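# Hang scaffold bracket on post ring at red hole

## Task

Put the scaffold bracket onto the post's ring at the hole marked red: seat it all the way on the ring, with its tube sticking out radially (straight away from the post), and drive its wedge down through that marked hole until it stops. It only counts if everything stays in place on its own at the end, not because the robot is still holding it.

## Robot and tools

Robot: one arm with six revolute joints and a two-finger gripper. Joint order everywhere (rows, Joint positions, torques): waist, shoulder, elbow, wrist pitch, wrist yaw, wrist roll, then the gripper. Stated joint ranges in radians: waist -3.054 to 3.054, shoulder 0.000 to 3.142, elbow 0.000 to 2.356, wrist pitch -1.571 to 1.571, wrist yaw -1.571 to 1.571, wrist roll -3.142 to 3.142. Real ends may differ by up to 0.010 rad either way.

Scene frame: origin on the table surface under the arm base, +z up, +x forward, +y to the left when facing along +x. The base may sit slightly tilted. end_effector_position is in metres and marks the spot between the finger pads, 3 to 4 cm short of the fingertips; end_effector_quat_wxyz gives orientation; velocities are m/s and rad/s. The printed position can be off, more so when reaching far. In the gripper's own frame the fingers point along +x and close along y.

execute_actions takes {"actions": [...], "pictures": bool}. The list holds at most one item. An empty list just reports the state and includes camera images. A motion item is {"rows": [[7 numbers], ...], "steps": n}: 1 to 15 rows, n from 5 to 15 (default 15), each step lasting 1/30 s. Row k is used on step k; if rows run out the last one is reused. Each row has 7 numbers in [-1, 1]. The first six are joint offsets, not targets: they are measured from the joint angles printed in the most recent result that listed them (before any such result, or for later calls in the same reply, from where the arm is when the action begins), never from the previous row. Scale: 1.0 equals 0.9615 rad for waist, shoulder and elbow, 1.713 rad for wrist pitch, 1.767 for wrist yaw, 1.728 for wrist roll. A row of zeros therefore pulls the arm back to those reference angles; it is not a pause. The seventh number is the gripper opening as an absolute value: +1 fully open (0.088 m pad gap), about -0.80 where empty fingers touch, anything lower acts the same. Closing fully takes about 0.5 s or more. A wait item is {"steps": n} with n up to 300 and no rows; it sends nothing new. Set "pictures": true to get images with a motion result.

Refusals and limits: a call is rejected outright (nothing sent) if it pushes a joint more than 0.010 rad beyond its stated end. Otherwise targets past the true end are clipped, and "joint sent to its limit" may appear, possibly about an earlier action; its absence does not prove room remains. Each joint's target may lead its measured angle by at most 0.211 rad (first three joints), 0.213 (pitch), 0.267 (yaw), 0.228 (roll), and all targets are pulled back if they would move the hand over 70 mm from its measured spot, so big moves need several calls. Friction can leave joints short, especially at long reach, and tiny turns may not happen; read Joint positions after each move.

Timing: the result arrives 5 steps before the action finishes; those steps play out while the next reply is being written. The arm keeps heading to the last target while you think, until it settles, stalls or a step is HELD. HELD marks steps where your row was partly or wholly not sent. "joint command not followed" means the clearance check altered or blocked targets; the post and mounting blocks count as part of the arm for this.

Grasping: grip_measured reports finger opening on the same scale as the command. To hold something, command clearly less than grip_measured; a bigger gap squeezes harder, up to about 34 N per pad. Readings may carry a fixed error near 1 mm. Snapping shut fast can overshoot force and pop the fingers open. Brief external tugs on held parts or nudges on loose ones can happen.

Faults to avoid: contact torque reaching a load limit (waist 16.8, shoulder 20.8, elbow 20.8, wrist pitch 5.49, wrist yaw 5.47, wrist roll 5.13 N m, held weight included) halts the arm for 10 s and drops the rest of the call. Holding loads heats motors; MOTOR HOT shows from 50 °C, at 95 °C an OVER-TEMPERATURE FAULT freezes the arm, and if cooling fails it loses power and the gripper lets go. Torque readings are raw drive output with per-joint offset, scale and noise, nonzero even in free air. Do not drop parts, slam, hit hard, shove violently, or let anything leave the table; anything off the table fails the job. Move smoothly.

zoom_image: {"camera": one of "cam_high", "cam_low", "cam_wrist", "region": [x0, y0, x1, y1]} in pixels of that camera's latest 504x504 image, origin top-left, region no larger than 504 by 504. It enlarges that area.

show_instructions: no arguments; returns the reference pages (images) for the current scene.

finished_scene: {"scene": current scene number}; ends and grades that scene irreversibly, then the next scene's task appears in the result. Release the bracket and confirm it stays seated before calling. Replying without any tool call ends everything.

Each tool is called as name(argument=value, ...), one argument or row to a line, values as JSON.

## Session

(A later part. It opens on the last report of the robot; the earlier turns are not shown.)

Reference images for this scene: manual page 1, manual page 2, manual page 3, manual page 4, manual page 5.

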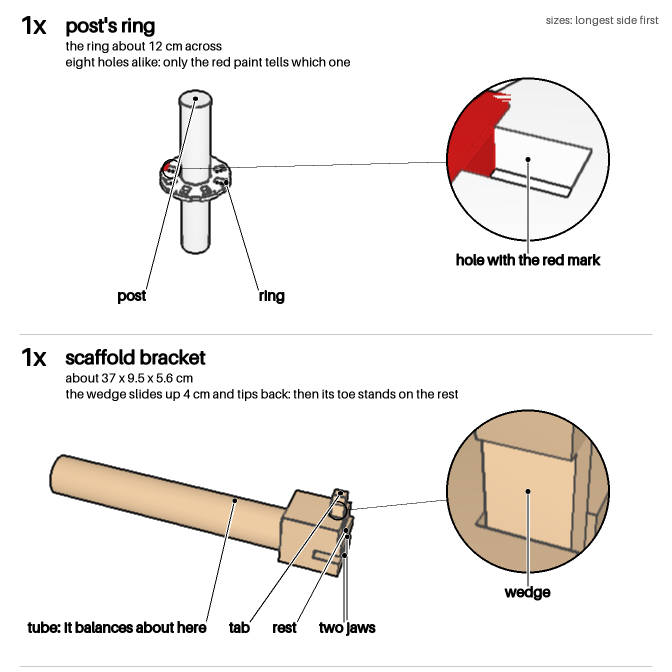

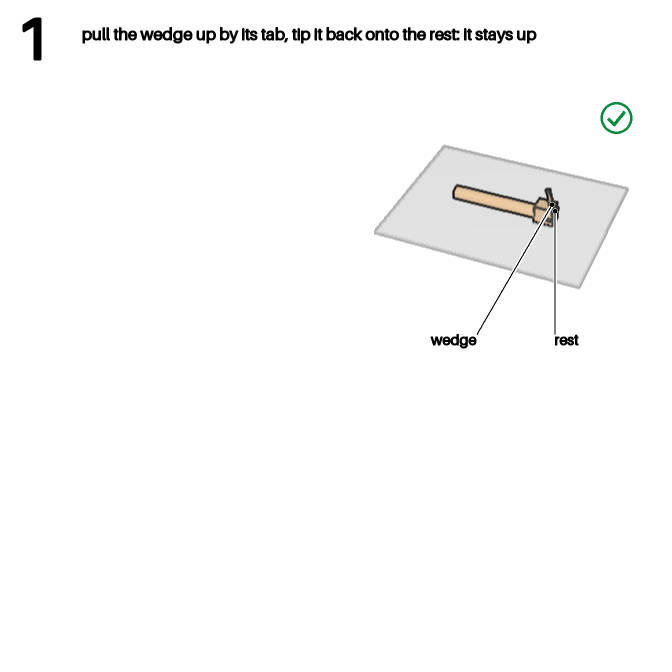

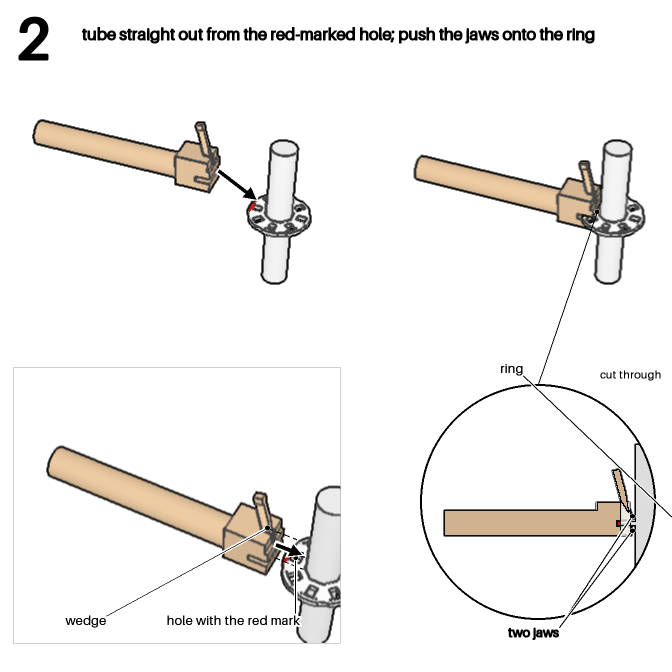

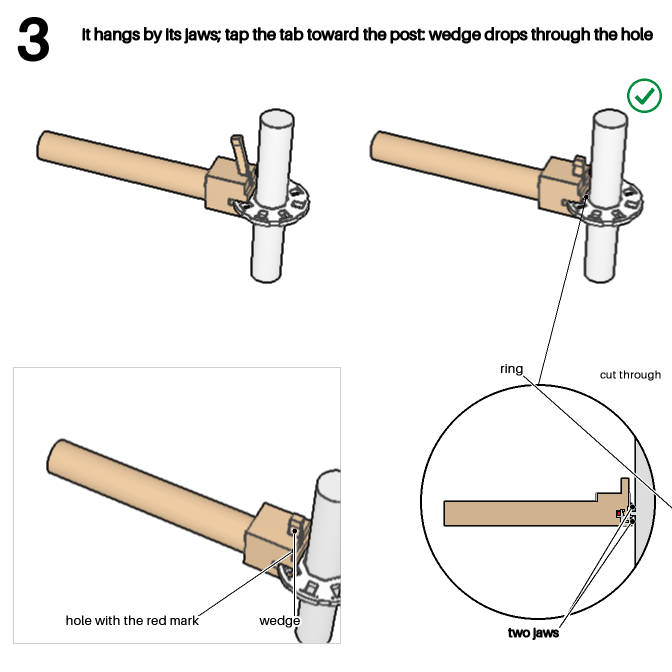

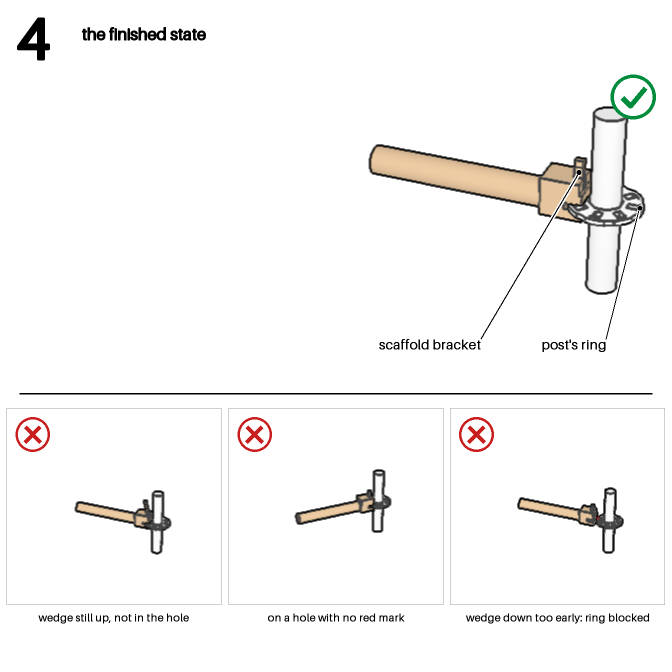

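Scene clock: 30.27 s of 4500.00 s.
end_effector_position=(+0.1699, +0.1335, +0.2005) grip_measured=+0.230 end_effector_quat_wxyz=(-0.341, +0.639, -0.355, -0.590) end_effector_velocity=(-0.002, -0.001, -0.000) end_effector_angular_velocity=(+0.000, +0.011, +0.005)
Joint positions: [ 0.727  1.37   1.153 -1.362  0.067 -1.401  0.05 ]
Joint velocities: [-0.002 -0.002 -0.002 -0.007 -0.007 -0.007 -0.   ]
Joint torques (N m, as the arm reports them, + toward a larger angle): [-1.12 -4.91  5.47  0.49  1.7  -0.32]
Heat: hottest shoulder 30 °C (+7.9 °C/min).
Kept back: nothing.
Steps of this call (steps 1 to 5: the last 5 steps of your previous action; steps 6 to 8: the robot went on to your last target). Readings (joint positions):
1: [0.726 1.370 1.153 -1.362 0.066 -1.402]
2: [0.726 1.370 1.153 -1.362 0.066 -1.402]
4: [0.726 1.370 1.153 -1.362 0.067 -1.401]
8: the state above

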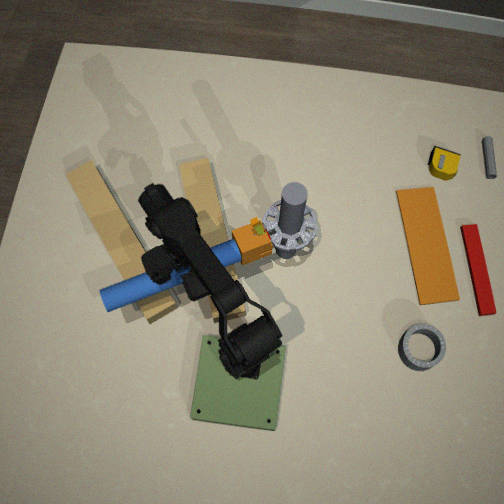

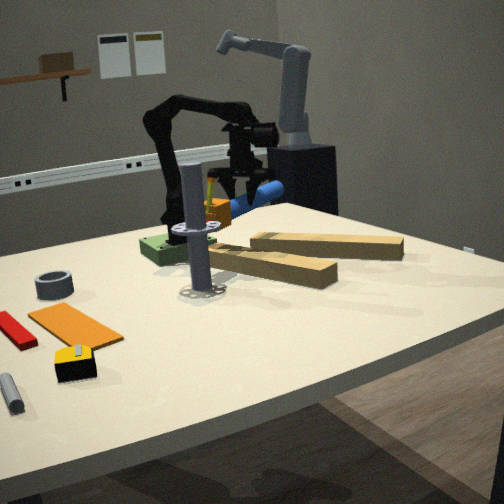

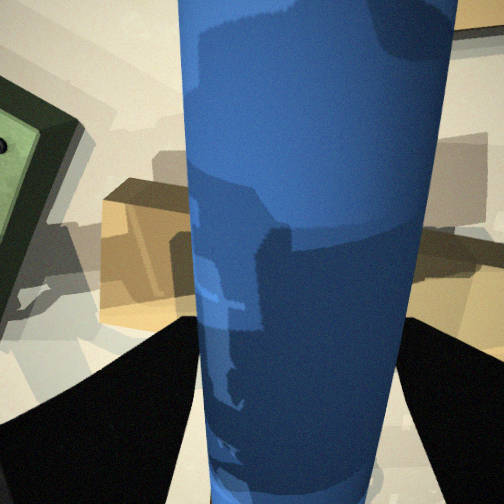

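execute_actions(
  actions=[
    {"rows": [[0.02,0,0.012,0,0.005,0.011,-1],[0.02,0,0.02,-0.004,0.005,0.011,-1],[0.02,0,0.028,-0.008,0.005,0.011,-1],[0.02,0,0.034,-0.010,0.005,0.011,-1]], "steps": 10},
  ],
)

execute_actions(
  actions=[
    {"rows": [[-0.005,0,0.017,0,0.005,-0.003,-1],[-0.015,0,0.017,0,0.005,-0.008,-1],[-0.025,-0.002,0.017,-0.001,0.005,-0.014,-1],[-0.035,-0.003,0.017,-0.002,0.005,-0.019,-1],[-0.045,-0.004,0.017,-0.002,0.005,-0.025,-1],[-0.055,-0.005,0.017,-0.003,0.005,-0.031,-1],[-0.065,-0.006,0.017,-0.003,0.005,-0.036,-1]], "steps": 15},
  ],
)

execute_actions(
  actions=[
    {"steps": 6},
  ],
  pictures=true,
)

zoom_image(
  camera="cam_low",
  region=[195, 185, 245, 235],
)

Scene clock: 31.33 s of 4500.00 s.
end_effector_position=(+0.1698, +0.1338, +0.2011) grip_measured=+0.231 end_effector_quat_wxyz=(-0.339, +0.643, -0.358, -0.586) end_effector_velocity=(-0.002, -0.003, +0.018) end_effector_angular_velocity=(-0.023, +0.015, -0.010)
Joint positions: [ 0.737  1.373  1.157 -1.366  0.081 -1.39   0.05 ]
Joint velocities: [-0.002  0.012  0.081 -0.095  0.007  0.007 -0.002]
Joint torques (N m, as the arm reports them, + toward a larger angle): [ 0.76 -5.06  6.65 -0.03 -0.08  0.15]
Heat: hottest shoulder 30 °C (+7.7 °C/min).
Steps of this call (steps 1 to 15: the robot went on to your last target; steps 16 to 27: nothing new was sent; steps 28 to 32: the first 5 steps of this action). Readings (joint positions):
28: [0.730 1.370 1.153 -1.363 0.072 -1.398]
29: [0.734 1.371 1.153 -1.363 0.076 -1.395]
31: [0.737 1.372 1.155 -1.364 0.080 -1.391]
32: the state above

Scene clock: 31.83 s of 4500.00 s.
end_effector_position=(+0.1703, +0.1327, +0.2029) grip_measured=+0.231 end_effector_quat_wxyz=(-0.340, +0.633, -0.353, -0.600) end_effector_velocity=(+0.001, -0.001, +0.000) end_effector_angular_velocity=(+0.047, +0.025, -0.005)
Joint positions: [ 0.708  1.374  1.167 -1.376  0.046 -1.427  0.05 ]
Joint velocities: [-0.042 -0.007 -0.002  0.007 -0.051 -0.037 -0.   ]
Joint torques (N m, as the arm reports them, + toward a larger angle): [-2.32 -5.47  5.87  0.26  1.53 -0.46]
Heat: hottest shoulder 30 °C (+7.5 °C/min).
Steps of this call (steps 1 to 5: the last 5 steps of your previous action; steps 6 to 15: the first 10 steps of this action, its rows measured from where the robot was after step 5). Readings (joint positions):
5: [0.743 1.373 1.164 -1.374 0.074 -1.385]
6: [0.743 1.374 1.164 -1.374 0.074 -1.385]
7: [0.742 1.374 1.164 -1.374 0.074 -1.387]
9: [0.733 1.375 1.164 -1.374 0.072 -1.399]
13: [0.712 1.375 1.167 -1.376 0.051 -1.421]
15: the state above

Scene clock: 32.03 s of 4500.00 s.
end_effector_position=(+0.1704, +0.1326, +0.2029) grip_measured=+0.231 end_effector_quat_wxyz=(-0.340, +0.632, -0.352, -0.601) end_effector_velocity=(-0.001, -0.002, -0.000) end_effector_angular_velocity=(+0.000, +0.012, +0.029)
Joint positions: [ 0.705  1.374  1.167 -1.376  0.042 -1.43   0.05 ]
Joint velocities: [-0.007 -0.002 -0.002 -0.007 -0.007 -0.037  0.   ]
Joint torques (N m, as the arm reports them, + toward a larger angle): [-2.42 -5.48  5.9   0.23  1.62 -0.51]
Heat: hottest elbow 31 °C (+9.4 °C/min).
Kept back: nothing.
Steps of this call (steps 1 to 5: the last 5 steps of your previous action; step 6: the robot went on to your last target). Readings (joint positions):
1: [0.707 1.374 1.167 -1.376 0.045 -1.428]
2: [0.706 1.374 1.167 -1.376 0.044 -1.429]
4: [0.705 1.374 1.167 -1.376 0.043 -1.429]
6: the state above

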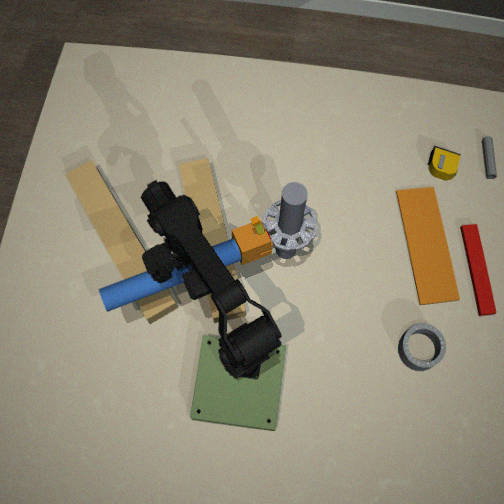

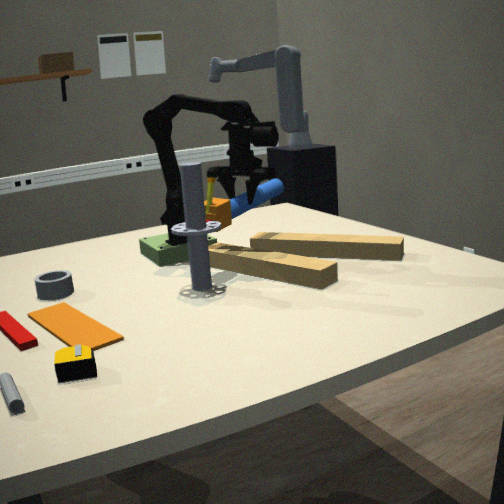

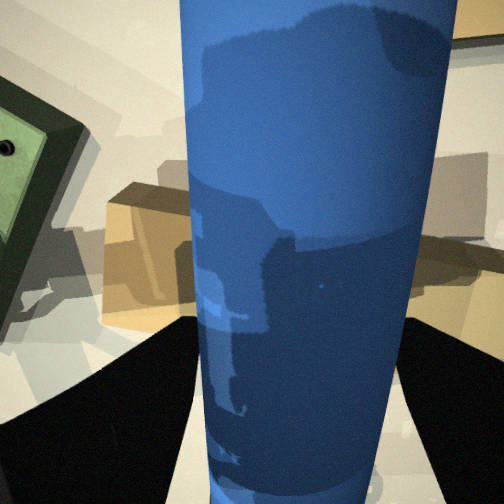

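Region (195, 185, 245, 235) of cam_low's 504x504 image, scaled by 10.080, with more detail than that image has.

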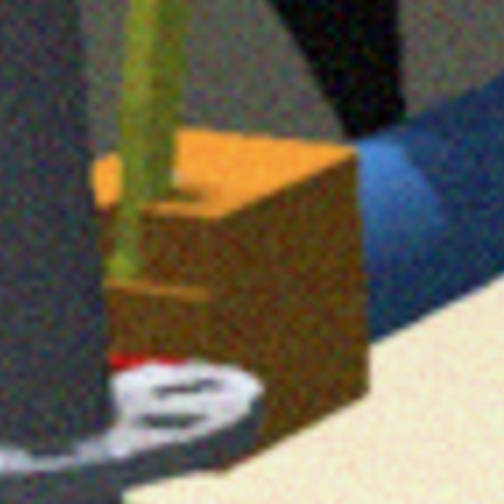

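execute_actions(
  actions=[
    {"rows": [[0.018,0,0.017,0,0.006,0.012,-1]], "steps": 12},
  ],
)

execute_actions(
  actions=[
    {"steps": 8},
  ],
  pictures=true,
)

zoom_image(
  camera="cam_low",
  region=[195, 185, 245, 235],
)

zoom_image(
  camera="cam_high",
  region=[230, 200, 300, 260],
)

Scene clock: 32.77 s of 4500.00 s.
end_effector_position=(+0.1700, +0.1336, +0.2026) grip_measured=+0.232 end_effector_quat_wxyz=(-0.339, +0.634, -0.355, -0.597) end_effector_velocity=(-0.006, +0.003, -0.003) end_effector_angular_velocity=(-0.008, +0.020, -0.000)
Joint positions: [ 0.717  1.377  1.167 -1.376  0.053 -1.415  0.05 ]
Joint velocities: [ 0.022  0.007 -0.007 -0.007 -0.007  0.022 -0.   ]
Joint torques (N m, as the arm reports them, + toward a larger angle): [ 0.24 -5.05  6.09  0.39  0.    0.05]
Heat: hottest elbow 31 °C (+9.2 °C/min).
Steps of this call (steps 1 to 15: the robot went on to your last target; steps 16 to 22: the first 7 steps of this action). Readings (joint positions):
16: [0.705 1.374 1.167 -1.376 0.043 -1.430]
17: [0.709 1.374 1.167 -1.376 0.047 -1.426]
19: [0.714 1.376 1.167 -1.376 0.052 -1.421]
22: the state above

Scene clock: 33.03 s of 4500.00 s.
end_effector_position=(+0.1695, +0.1344, +0.2024) grip_measured=+0.232 end_effector_quat_wxyz=(-0.340, +0.633, -0.355, -0.598) end_effector_velocity=(-0.002, -0.001, -0.001) end_effector_angular_velocity=(-0.003, +0.014, +0.005)
Joint positions: [ 0.719  1.377  1.167 -1.376  0.05  -1.412  0.05 ]
Joint velocities: [-0.002  0.002 -0.002 -0.007 -0.007 -0.007 -0.   ]
Joint torques (N m, as the arm reports them, + toward a larger angle): [ 0.15 -5.07  6.05  0.4   0.02  0.04]
Heat: hottest elbow 31 °C (+9.1 °C/min).
Kept back: nothing.
Steps of this call (steps 1 to 5: the last 5 steps of your previous action; steps 6 to 8: the robot went on to your last target). Readings (joint positions):
1: [0.718 1.377 1.167 -1.376 0.053 -1.414]
2: [0.718 1.377 1.167 -1.376 0.052 -1.413]
4: [0.719 1.377 1.167 -1.376 0.051 -1.412]
8: the state above

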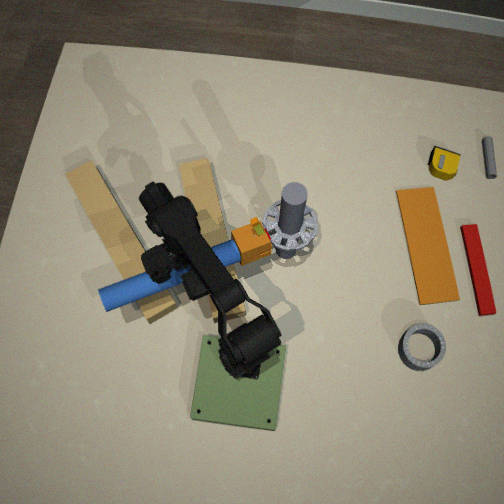

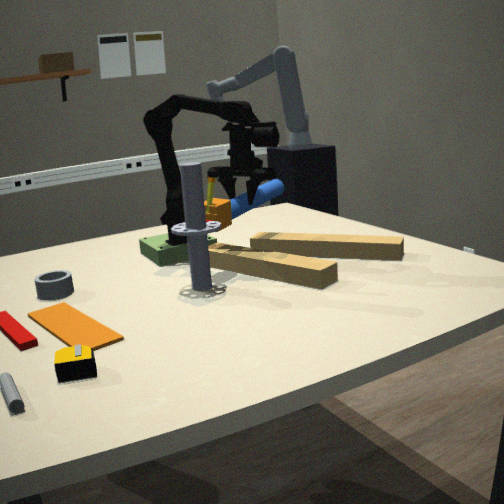

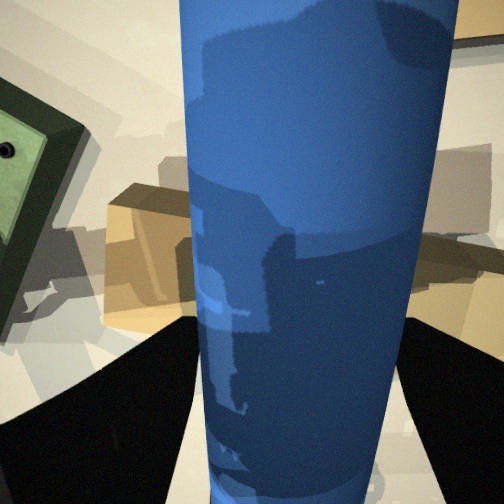

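Region (195, 185, 245, 235) of cam_low's 504x504 image, scaled by 10.080, with more detail than that image has.

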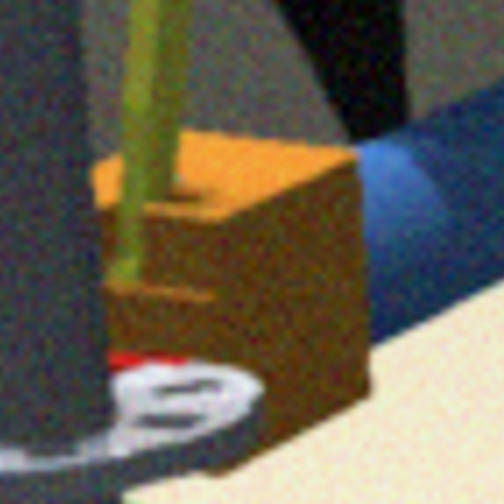

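Region (230, 200, 300, 260) of cam_high's 504x504 image, scaled by 7.200, with more detail than that image has; it fills the top 432 rows of this view, and the rest is white.

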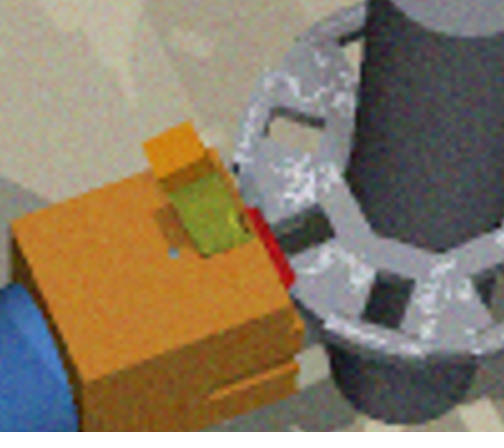

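execute_actions(
  actions=[
    {"rows": [[0.04,0,0.017,0,0.03,0.022,-1]], "steps": 12},
  ],
)

execute_actions(
  actions=[
    {"steps": 8},
  ],
  pictures=true,
)

zoom_image(
  camera="cam_low",
  region=[195, 185, 245, 235],
)

zoom_image(
  camera="cam_low",
  region=[160, 170, 290, 260],
)

Scene clock: 33.97 s of 4500.00 s.
end_effector_position=(+0.1688, +0.1360, +0.2022) grip_measured=+0.231 end_effector_quat_wxyz=(-0.334, +0.646, -0.359, -0.585) end_effector_velocity=(-0.002, -0.005, -0.001) end_effector_angular_velocity=(-0.045, -0.005, +0.005)
Joint positions: [ 0.754  1.38   1.167 -1.375  0.089 -1.379  0.05 ]
Joint velocities: [ 0.012  0.002 -0.002 -0.022  0.037  0.007 -0.   ]
Joint torques (N m, as the arm reports them, + toward a larger angle): [ 0.08 -5.05  6.03  0.42  0.38  0.08]
Heat: hottest elbow 31 °C (+8.8 °C/min).
Steps of this call (steps 1 to 15: the robot went on to your last target; steps 16 to 21: nothing new was sent; steps 22 to 28: the first 7 steps of this action). Readings (joint positions):
22: [0.723 1.378 1.167 -1.375 0.056 -1.404]
23: [0.733 1.379 1.167 -1.375 0.067 -1.394]
25: [0.747 1.380 1.167 -1.375 0.082 -1.385]
28: the state above

Scene clock: 34.23 s of 4500.00 s.
end_effector_position=(+0.1691, +0.1358, +0.2023) grip_measured=+0.231 end_effector_quat_wxyz=(-0.335, +0.647, -0.360, -0.583) end_effector_velocity=(-0.001, -0.002, -0.000) end_effector_angular_velocity=(+0.001, +0.010, -0.015)
Joint positions: [ 0.755  1.38   1.167 -1.375  0.093 -1.376  0.05 ]
Joint velocities: [-0.007 -0.002 -0.002 -0.007 -0.007  0.007  0.   ]
Joint torques (N m, as the arm reports them, + toward a larger angle): [ 0.29 -5.08  6.07  0.42  0.38  0.06]
Heat: hottest elbow 31 °C (+8.8 °C/min).
Kept back: nothing.
Steps of this call (steps 1 to 5: the last 5 steps of your previous action; steps 6 to 8: the robot went on to your last target). Readings (joint positions):
1: [0.754 1.380 1.167 -1.375 0.090 -1.378]
2: [0.754 1.380 1.167 -1.375 0.091 -1.377]
4: [0.754 1.380 1.167 -1.375 0.093 -1.377]
8: the state above

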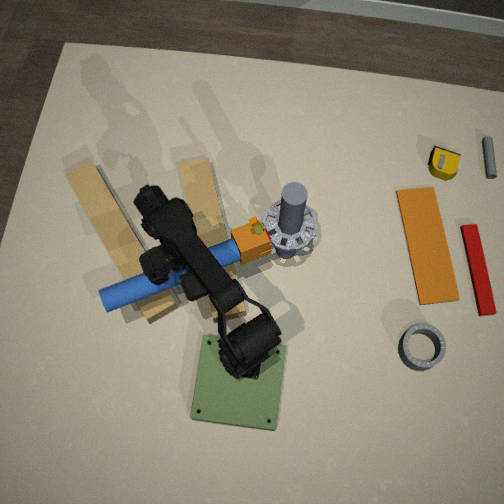

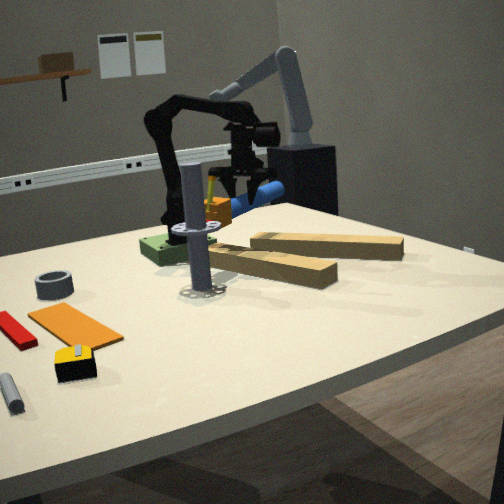

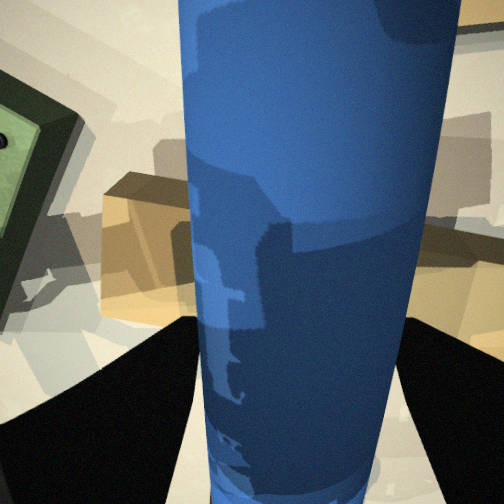

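Region (195, 185, 245, 235) of cam_low's 504x504 image, scaled by 10.080, with more detail than that image has.

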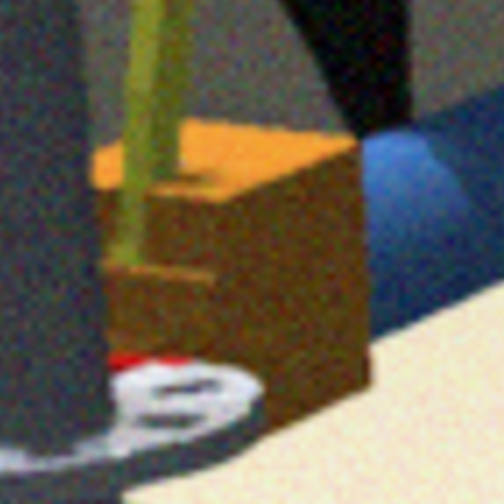

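Region (160, 170, 290, 260) of cam_low's 504x504 image, scaled by 3.877, with more detail than that image has; it fills the top 349 rows of this view, and the rest is white.

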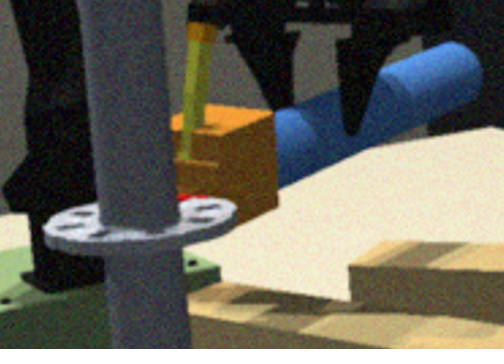

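execute_actions(
  actions=[
    {"rows": [[-0.005,0,0.017,0,0.004,-0.003,-1],[-0.01,0,0.017,0,0.004,-0.006,-1],[-0.015,0,0.017,0,0.004,-0.008,-1],[-0.02,0,0.017,0,0.004,-0.011,-1],[-0.025,0,0.017,0,0.004,-0.014,-1],[-0.03,-0.002,0.017,-0.001,0.004,-0.017,-1],[-0.035,-0.002,0.017,-0.001,0.004,-0.02,-1],[-0.04,-0.003,0.017,-0.002,0.004,-0.022,-1]], "steps": 15},
  ],
)

execute_actions(
  actions=[
    {"steps": 8},
  ],
  pictures=true,
)

zoom_image(
  camera="cam_low",
  region=[195, 185, 245, 235],
)

Scene clock: 34.90 s of 4500.00 s.
end_effector_position=(+0.1697, +0.1347, +0.2017) grip_measured=+0.231 end_effector_quat_wxyz=(-0.333, +0.642, -0.357, -0.591) end_effector_velocity=(-0.002, -0.003, +0.001) end_effector_angular_velocity=(+0.014, +0.040, +0.024)
Joint positions: [ 0.736  1.382  1.167 -1.376  0.074 -1.403  0.05 ]
Joint velocities: [-0.027  0.002  0.007 -0.022 -0.037 -0.051 -0.   ]
Joint torques (N m, as the arm reports them, + toward a larger angle): [-1.97 -5.27  6.    0.32  1.07 -0.23]
Heat: hottest elbow 31 °C (+8.6 °C/min).
Steps of this call (steps 1 to 10: the robot went on to your last target; steps 11 to 20: the first 10 steps of this action). Readings (joint positions):
11: [0.755 1.381 1.167 -1.375 0.093 -1.376]
12: [0.754 1.382 1.167 -1.375 0.093 -1.377]
14: [0.751 1.382 1.167 -1.375 0.090 -1.383]
18: [0.739 1.382 1.167 -1.375 0.078 -1.398]
20: the state above

Scene clock: 35.17 s of 4500.00 s.
end_effector_position=(+0.1697, +0.1346, +0.2018) grip_measured=+0.231 end_effector_quat_wxyz=(-0.332, +0.642, -0.356, -0.592) end_effector_velocity=(-0.002, -0.001, -0.000) end_effector_angular_velocity=(-0.000, +0.012, +0.019)
Joint positions: [ 0.735  1.382  1.168 -1.377  0.073 -1.405  0.05 ]
Joint velocities: [-0.002 -0.002 -0.002 -0.007 -0.007 -0.022 -0.   ]
Joint torques (N m, as the arm reports them, + toward a larger angle): [-1.88 -5.28  6.01  0.32  1.12 -0.28]
Heat: hottest elbow 31 °C (+8.5 °C/min).
Kept back: nothing.
Steps of this call (steps 1 to 5: the last 5 steps of your previous action; steps 6 to 8: the robot went on to your last target). Readings (joint positions):
1: [0.736 1.382 1.168 -1.376 0.074 -1.403]
2: [0.736 1.382 1.168 -1.376 0.074 -1.404]
4: [0.735 1.382 1.168 -1.377 0.073 -1.405]
8: the state above

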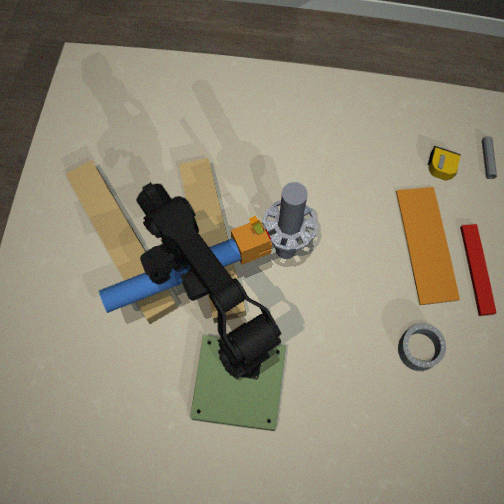

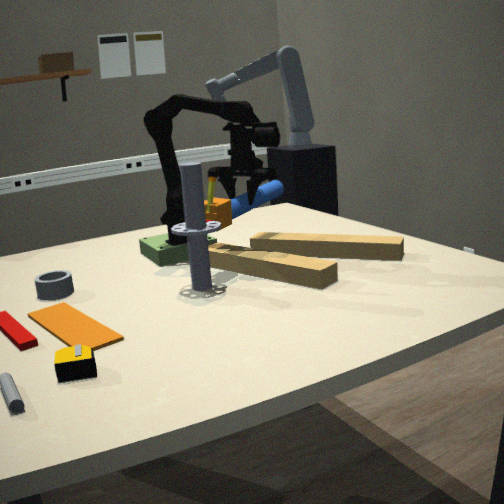

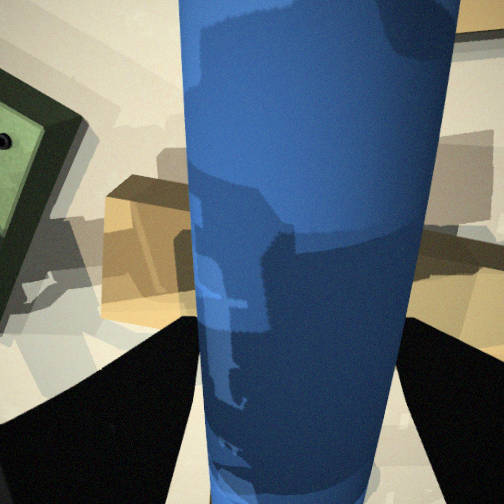

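Region (195, 185, 245, 235) of cam_low's 504x504 image, scaled by 10.080, with more detail than that image has.

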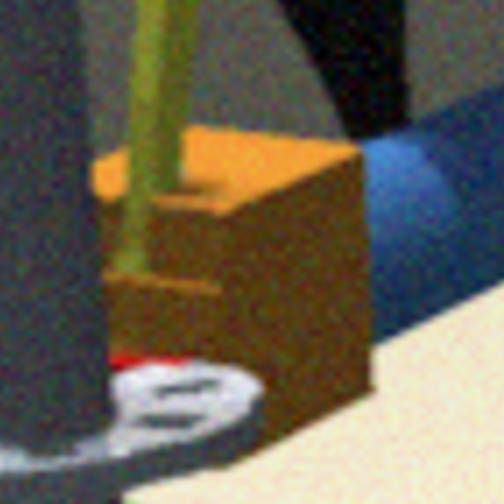

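execute_actions(
  actions=[
    {"rows": [[0.10,0,0.06,-0.025,0.01,0.056,-1]], "steps": 15},
  ],
)

execute_actions(
  actions=[
    {"steps": 8},
  ],
  pictures=true,
)

zoom_image(
  camera="cam_low",
  region=[190, 180, 250, 240],
)

Scene clock: 36.60 s of 4500.00 s.
end_effector_position=(+0.1572, +0.1485, +0.2102) grip_measured=+0.231 end_effector_quat_wxyz=(-0.331, +0.646, -0.357, -0.588) end_effector_velocity=(-0.009, -0.004, -0.002) end_effector_angular_velocity=(-0.014, +0.043, -0.020)
Joint positions: [ 0.828  1.388  1.205 -1.415  0.083 -1.313  0.05 ]
Joint velocities: [ 0.002 -0.002 -0.007 -0.037 -0.022  0.022 -0.   ]
Joint torques (N m, as the arm reports them, + toward a larger angle): [ 0.21 -5.38  6.38  0.21  0.27  0.05]
Heat: hottest elbow 31 °C (+8.2 °C/min).
Steps of this call (steps 1 to 15: the robot went on to your last target; steps 16 to 33: nothing new was sent; steps 34 to 43: the first 10 steps of this action). Readings (joint positions):
34: [0.744 1.383 1.173 -1.381 0.082 -1.392]
35: [0.766 1.387 1.182 -1.394 0.093 -1.364]
37: [0.803 1.388 1.194 -1.406 0.087 -1.336]
41: [0.827 1.388 1.205 -1.411 0.083 -1.317]
43: the state above

Scene clock: 36.87 s of 4500.00 s.
end_effector_position=(+0.1570, +0.1486, +0.2102) grip_measured=+0.231 end_effector_quat_wxyz=(-0.331, +0.646, -0.357, -0.588) end_effector_velocity=(+0.002, +0.003, -0.000) end_effector_angular_velocity=(+0.021, -0.009, +0.005)
Joint positions: [ 0.828  1.388  1.205 -1.416  0.083 -1.311  0.05 ]
Joint velocities: [-0.002 -0.002 -0.002  0.022 -0.007 -0.007 -0.001]
Joint torques (N m, as the arm reports them, + toward a larger angle): [ 0.21 -5.38  6.37  0.14  0.26  0.05]
Heat: hottest elbow 31 °C (+8.1 °C/min).
Kept back: nothing.
Steps of this call (steps 1 to 5: the last 5 steps of your previous action; steps 6 to 8: the robot went on to your last target). Readings (joint positions):
1: [0.828 1.388 1.205 -1.415 0.083 -1.313]
2: [0.828 1.388 1.205 -1.415 0.083 -1.312]
4: [0.828 1.388 1.205 -1.415 0.083 -1.311]
8: the state above

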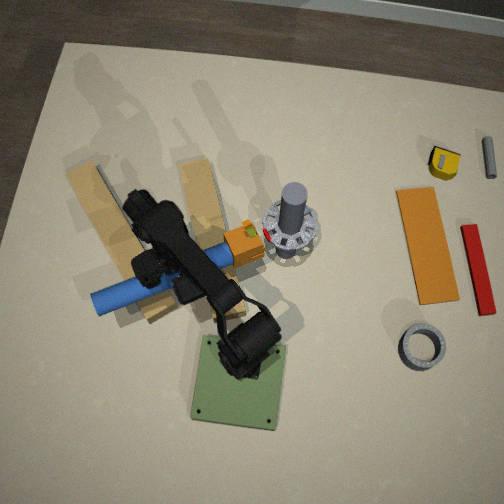

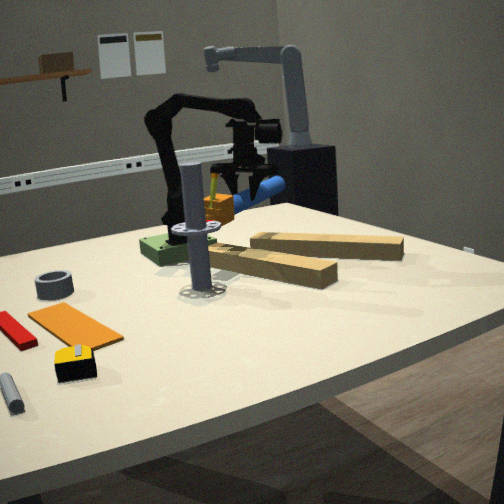

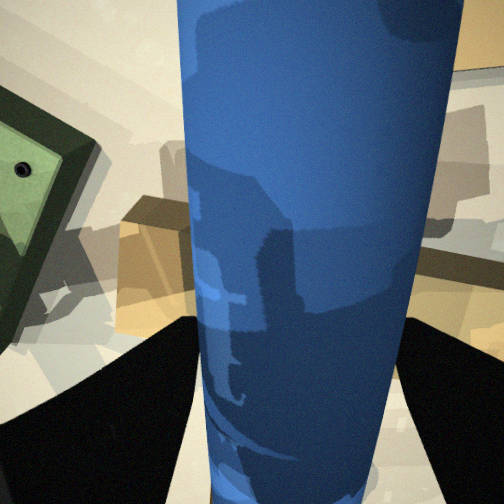

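Region (190, 180, 250, 240) of cam_low's 504x504 image, scaled by 8.400, with more detail than that image has.

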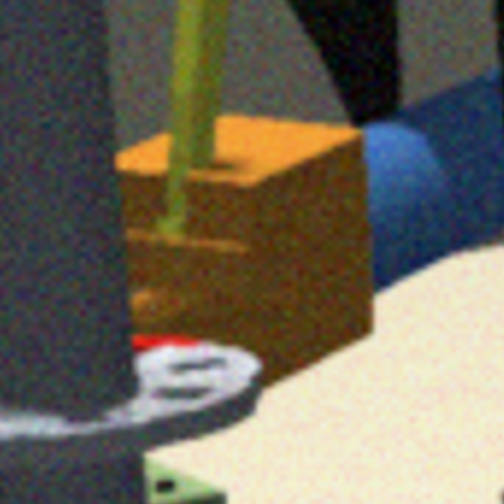

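execute_actions(
  actions=[
    {"rows": [[0,-0.004,-0.095,0.057,0.021,0,-1]], "steps": 15},
  ],
)

execute_actions(
  actions=[
    {"steps": 8},
  ],
  pictures=true,
)

zoom_image(
  camera="cam_low",
  region=[190, 180, 250, 240],
)

zoom_image(
  camera="cam_high",
  region=[200, 180, 340, 280],
)

Scene clock: 38.53 s of 4500.00 s.
end_effector_position=(+0.1600, +0.1461, +0.1848) grip_measured=+0.231 end_effector_quat_wxyz=(-0.326, +0.653, -0.362, -0.579) end_effector_velocity=(+0.014, +0.014, +0.000) end_effector_angular_velocity=(+0.067, -0.074, +0.010)
Joint positions: [ 0.829  1.393  1.107 -1.32   0.109 -1.31   0.05 ]
Joint velocities: [ 0.002 -0.007 -0.002  0.095  0.007 -0.007 -0.   ]
Joint torques (N m, as the arm reports them, + toward a larger angle): [-0.13 -5.92  5.19  0.32  0.38 -0.04]
Heat: hottest elbow 31 °C (+7.8 °C/min).
Steps of this call (steps 1 to 15: the robot went on to your last target; steps 16 to 40: nothing new was sent; steps 41 to 50: the first 10 steps of this action). Readings (joint positions):
41: [0.829 1.387 1.193 -1.403 0.086 -1.310]
42: [0.829 1.383 1.173 -1.371 0.094 -1.310]
44: [0.829 1.388 1.139 -1.338 0.104 -1.310]
48: [0.829 1.393 1.108 -1.329 0.107 -1.310]
50: the state above

Scene clock: 38.80 s of 4500.00 s.
end_effector_position=(+0.1604, +0.1463, +0.1848) grip_measured=+0.231 end_effector_quat_wxyz=(-0.327, +0.654, -0.361, -0.579) end_effector_velocity=(-0.002, -0.001, -0.000) end_effector_angular_velocity=(-0.001, +0.011, +0.005)
Joint positions: [ 0.829  1.393  1.107 -1.318  0.109 -1.31   0.05 ]
Joint velocities: [-0.002 -0.002 -0.002 -0.007 -0.007 -0.007 -0.   ]
Joint torques (N m, as the arm reports them, + toward a larger angle): [-0.1  -5.96  5.16  0.41  0.42 -0.05]
Heat: hottest elbow 31 °C (+7.7 °C/min).
Kept back: nothing.
Steps of this call (steps 1 to 5: the last 5 steps of your previous action; steps 6 to 8: the robot went on to your last target). Readings (joint positions):
1: [0.829 1.393 1.107 -1.318 0.109 -1.310]
2: [0.829 1.393 1.107 -1.318 0.109 -1.310]
4: [0.829 1.393 1.107 -1.318 0.109 -1.310]
8: the state above

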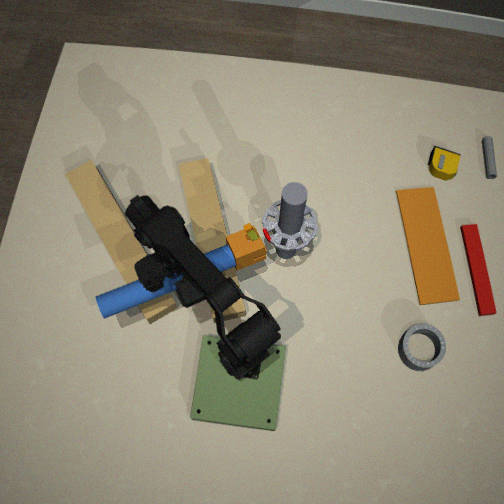

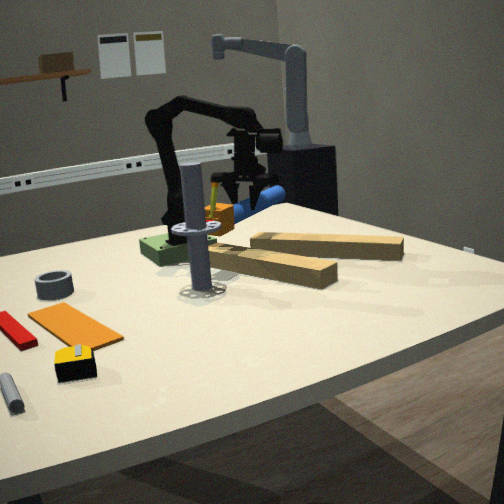

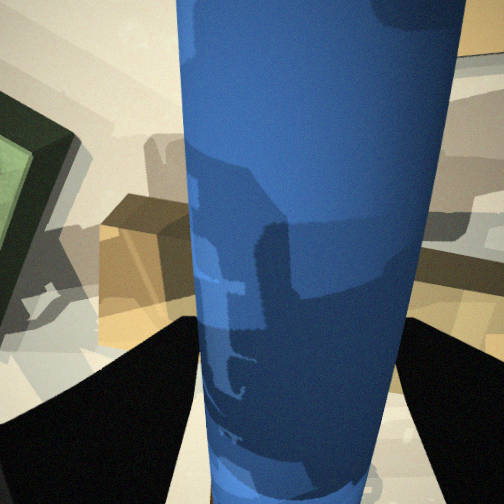

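Region (190, 180, 250, 240) of cam_low's 504x504 image, scaled by 8.400, with more detail than that image has.

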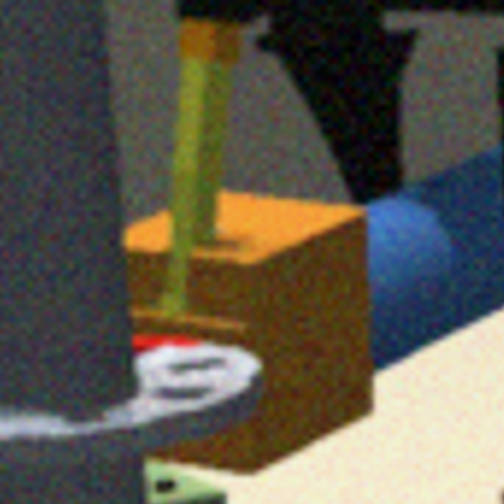

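Region (200, 180, 340, 280) of cam_high's 504x504 image, scaled by 3.600, with more detail than that image has; it fills the top 360 rows of this view, and the rest is white.

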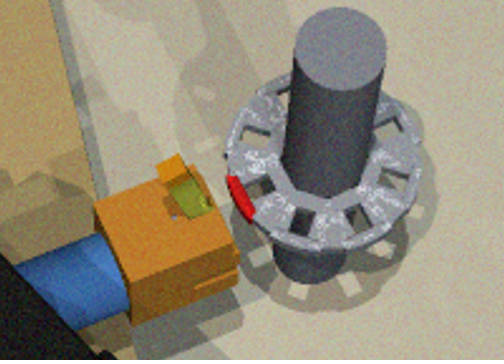

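execute_actions(
  actions=[
    {"rows": [[-0.055,-0.01,0.035,-0.01,0.003,-0.031,-1]], "steps": 15},
  ],
)

execute_actions(
  actions=[
    {"steps": 8},
  ],
  pictures=true,
)

zoom_image(
  camera="cam_low",
  region=[190, 180, 250, 240],
)

zoom_image(
  camera="cam_high",
  region=[200, 180, 340, 280],
)

Scene clock: 39.77 s of 4500.00 s.
end_effector_position=(+0.1676, +0.1384, +0.1881) grip_measured=+0.230 end_effector_quat_wxyz=(-0.326, +0.653, -0.363, -0.580) end_effector_velocity=(-0.004, -0.003, -0.000) end_effector_angular_velocity=(-0.011, +0.023, +0.019)
Joint positions: [ 0.779  1.393  1.12  -1.33   0.108 -1.36   0.05 ]
Joint velocities: [-0.002 -0.002 -0.002 -0.022 -0.007 -0.022 -0.   ]
Joint torques (N m, as the arm reports them, + toward a larger angle): [-0.38 -5.93  6.37  0.06  0.22 -0.08]
Heat: hottest elbow 31 °C (+7.5 °C/min).
Steps of this call (steps 1 to 15: the robot went on to your last target; steps 16 to 19: nothing new was sent; steps 20 to 29: the first 10 steps of this action). Readings (joint positions):
20: [0.824 1.393 1.108 -1.318 0.107 -1.321]
21: [0.812 1.393 1.110 -1.320 0.105 -1.336]
23: [0.791 1.393 1.115 -1.326 0.108 -1.349]
27: [0.779 1.393 1.119 -1.329 0.108 -1.359]
29: the state above

Scene clock: 40.03 s of 4500.00 s.
end_effector_position=(+0.1675, +0.1383, +0.1881) grip_measured=+0.230 end_effector_quat_wxyz=(-0.325, +0.653, -0.363, -0.581) end_effector_velocity=(-0.004, +0.003, +0.001) end_effector_angular_velocity=(+0.024, +0.028, +0.004)
Joint positions: [ 0.779  1.393  1.12  -1.331  0.108 -1.362  0.05 ]
Joint velocities: [-0.002 -0.002  0.002 -0.007 -0.037 -0.007 -0.   ]
Joint torques (N m, as the arm reports them, + toward a larger angle): [-0.39 -5.93  6.51  0.12  0.21 -0.07]
Heat: hottest elbow 32 °C (+9.0 °C/min).
Kept back: nothing.
Steps of this call (steps 1 to 5: the last 5 steps of your previous action; steps 6 to 8: the robot went on to your last target). Readings (joint positions):
1: [0.779 1.393 1.120 -1.330 0.108 -1.361]
2: [0.779 1.393 1.120 -1.330 0.108 -1.361]
4: [0.779 1.393 1.120 -1.330 0.108 -1.361]
8: the state above

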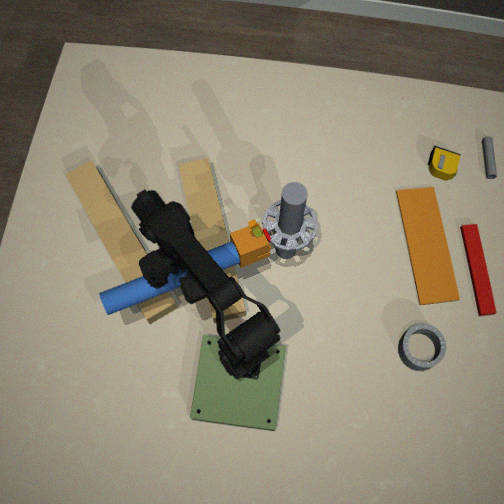

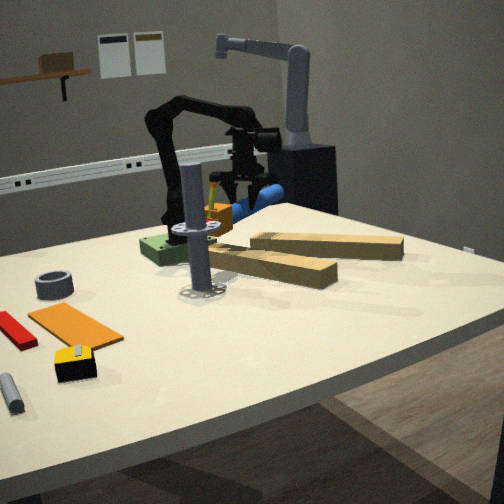

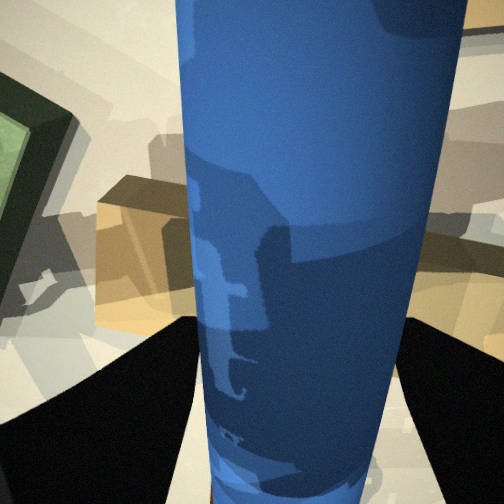

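Region (190, 180, 250, 240) of cam_low's 504x504 image, scaled by 8.400, with more detail than that image has.

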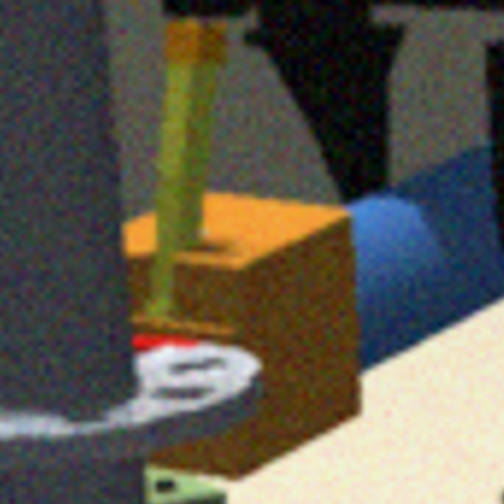

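Region (200, 180, 340, 280) of cam_high's 504x504 image, scaled by 3.600, with more detail than that image has; it fills the top 360 rows of this view, and the rest is white.

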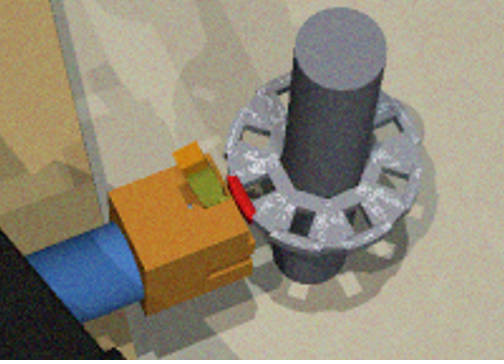

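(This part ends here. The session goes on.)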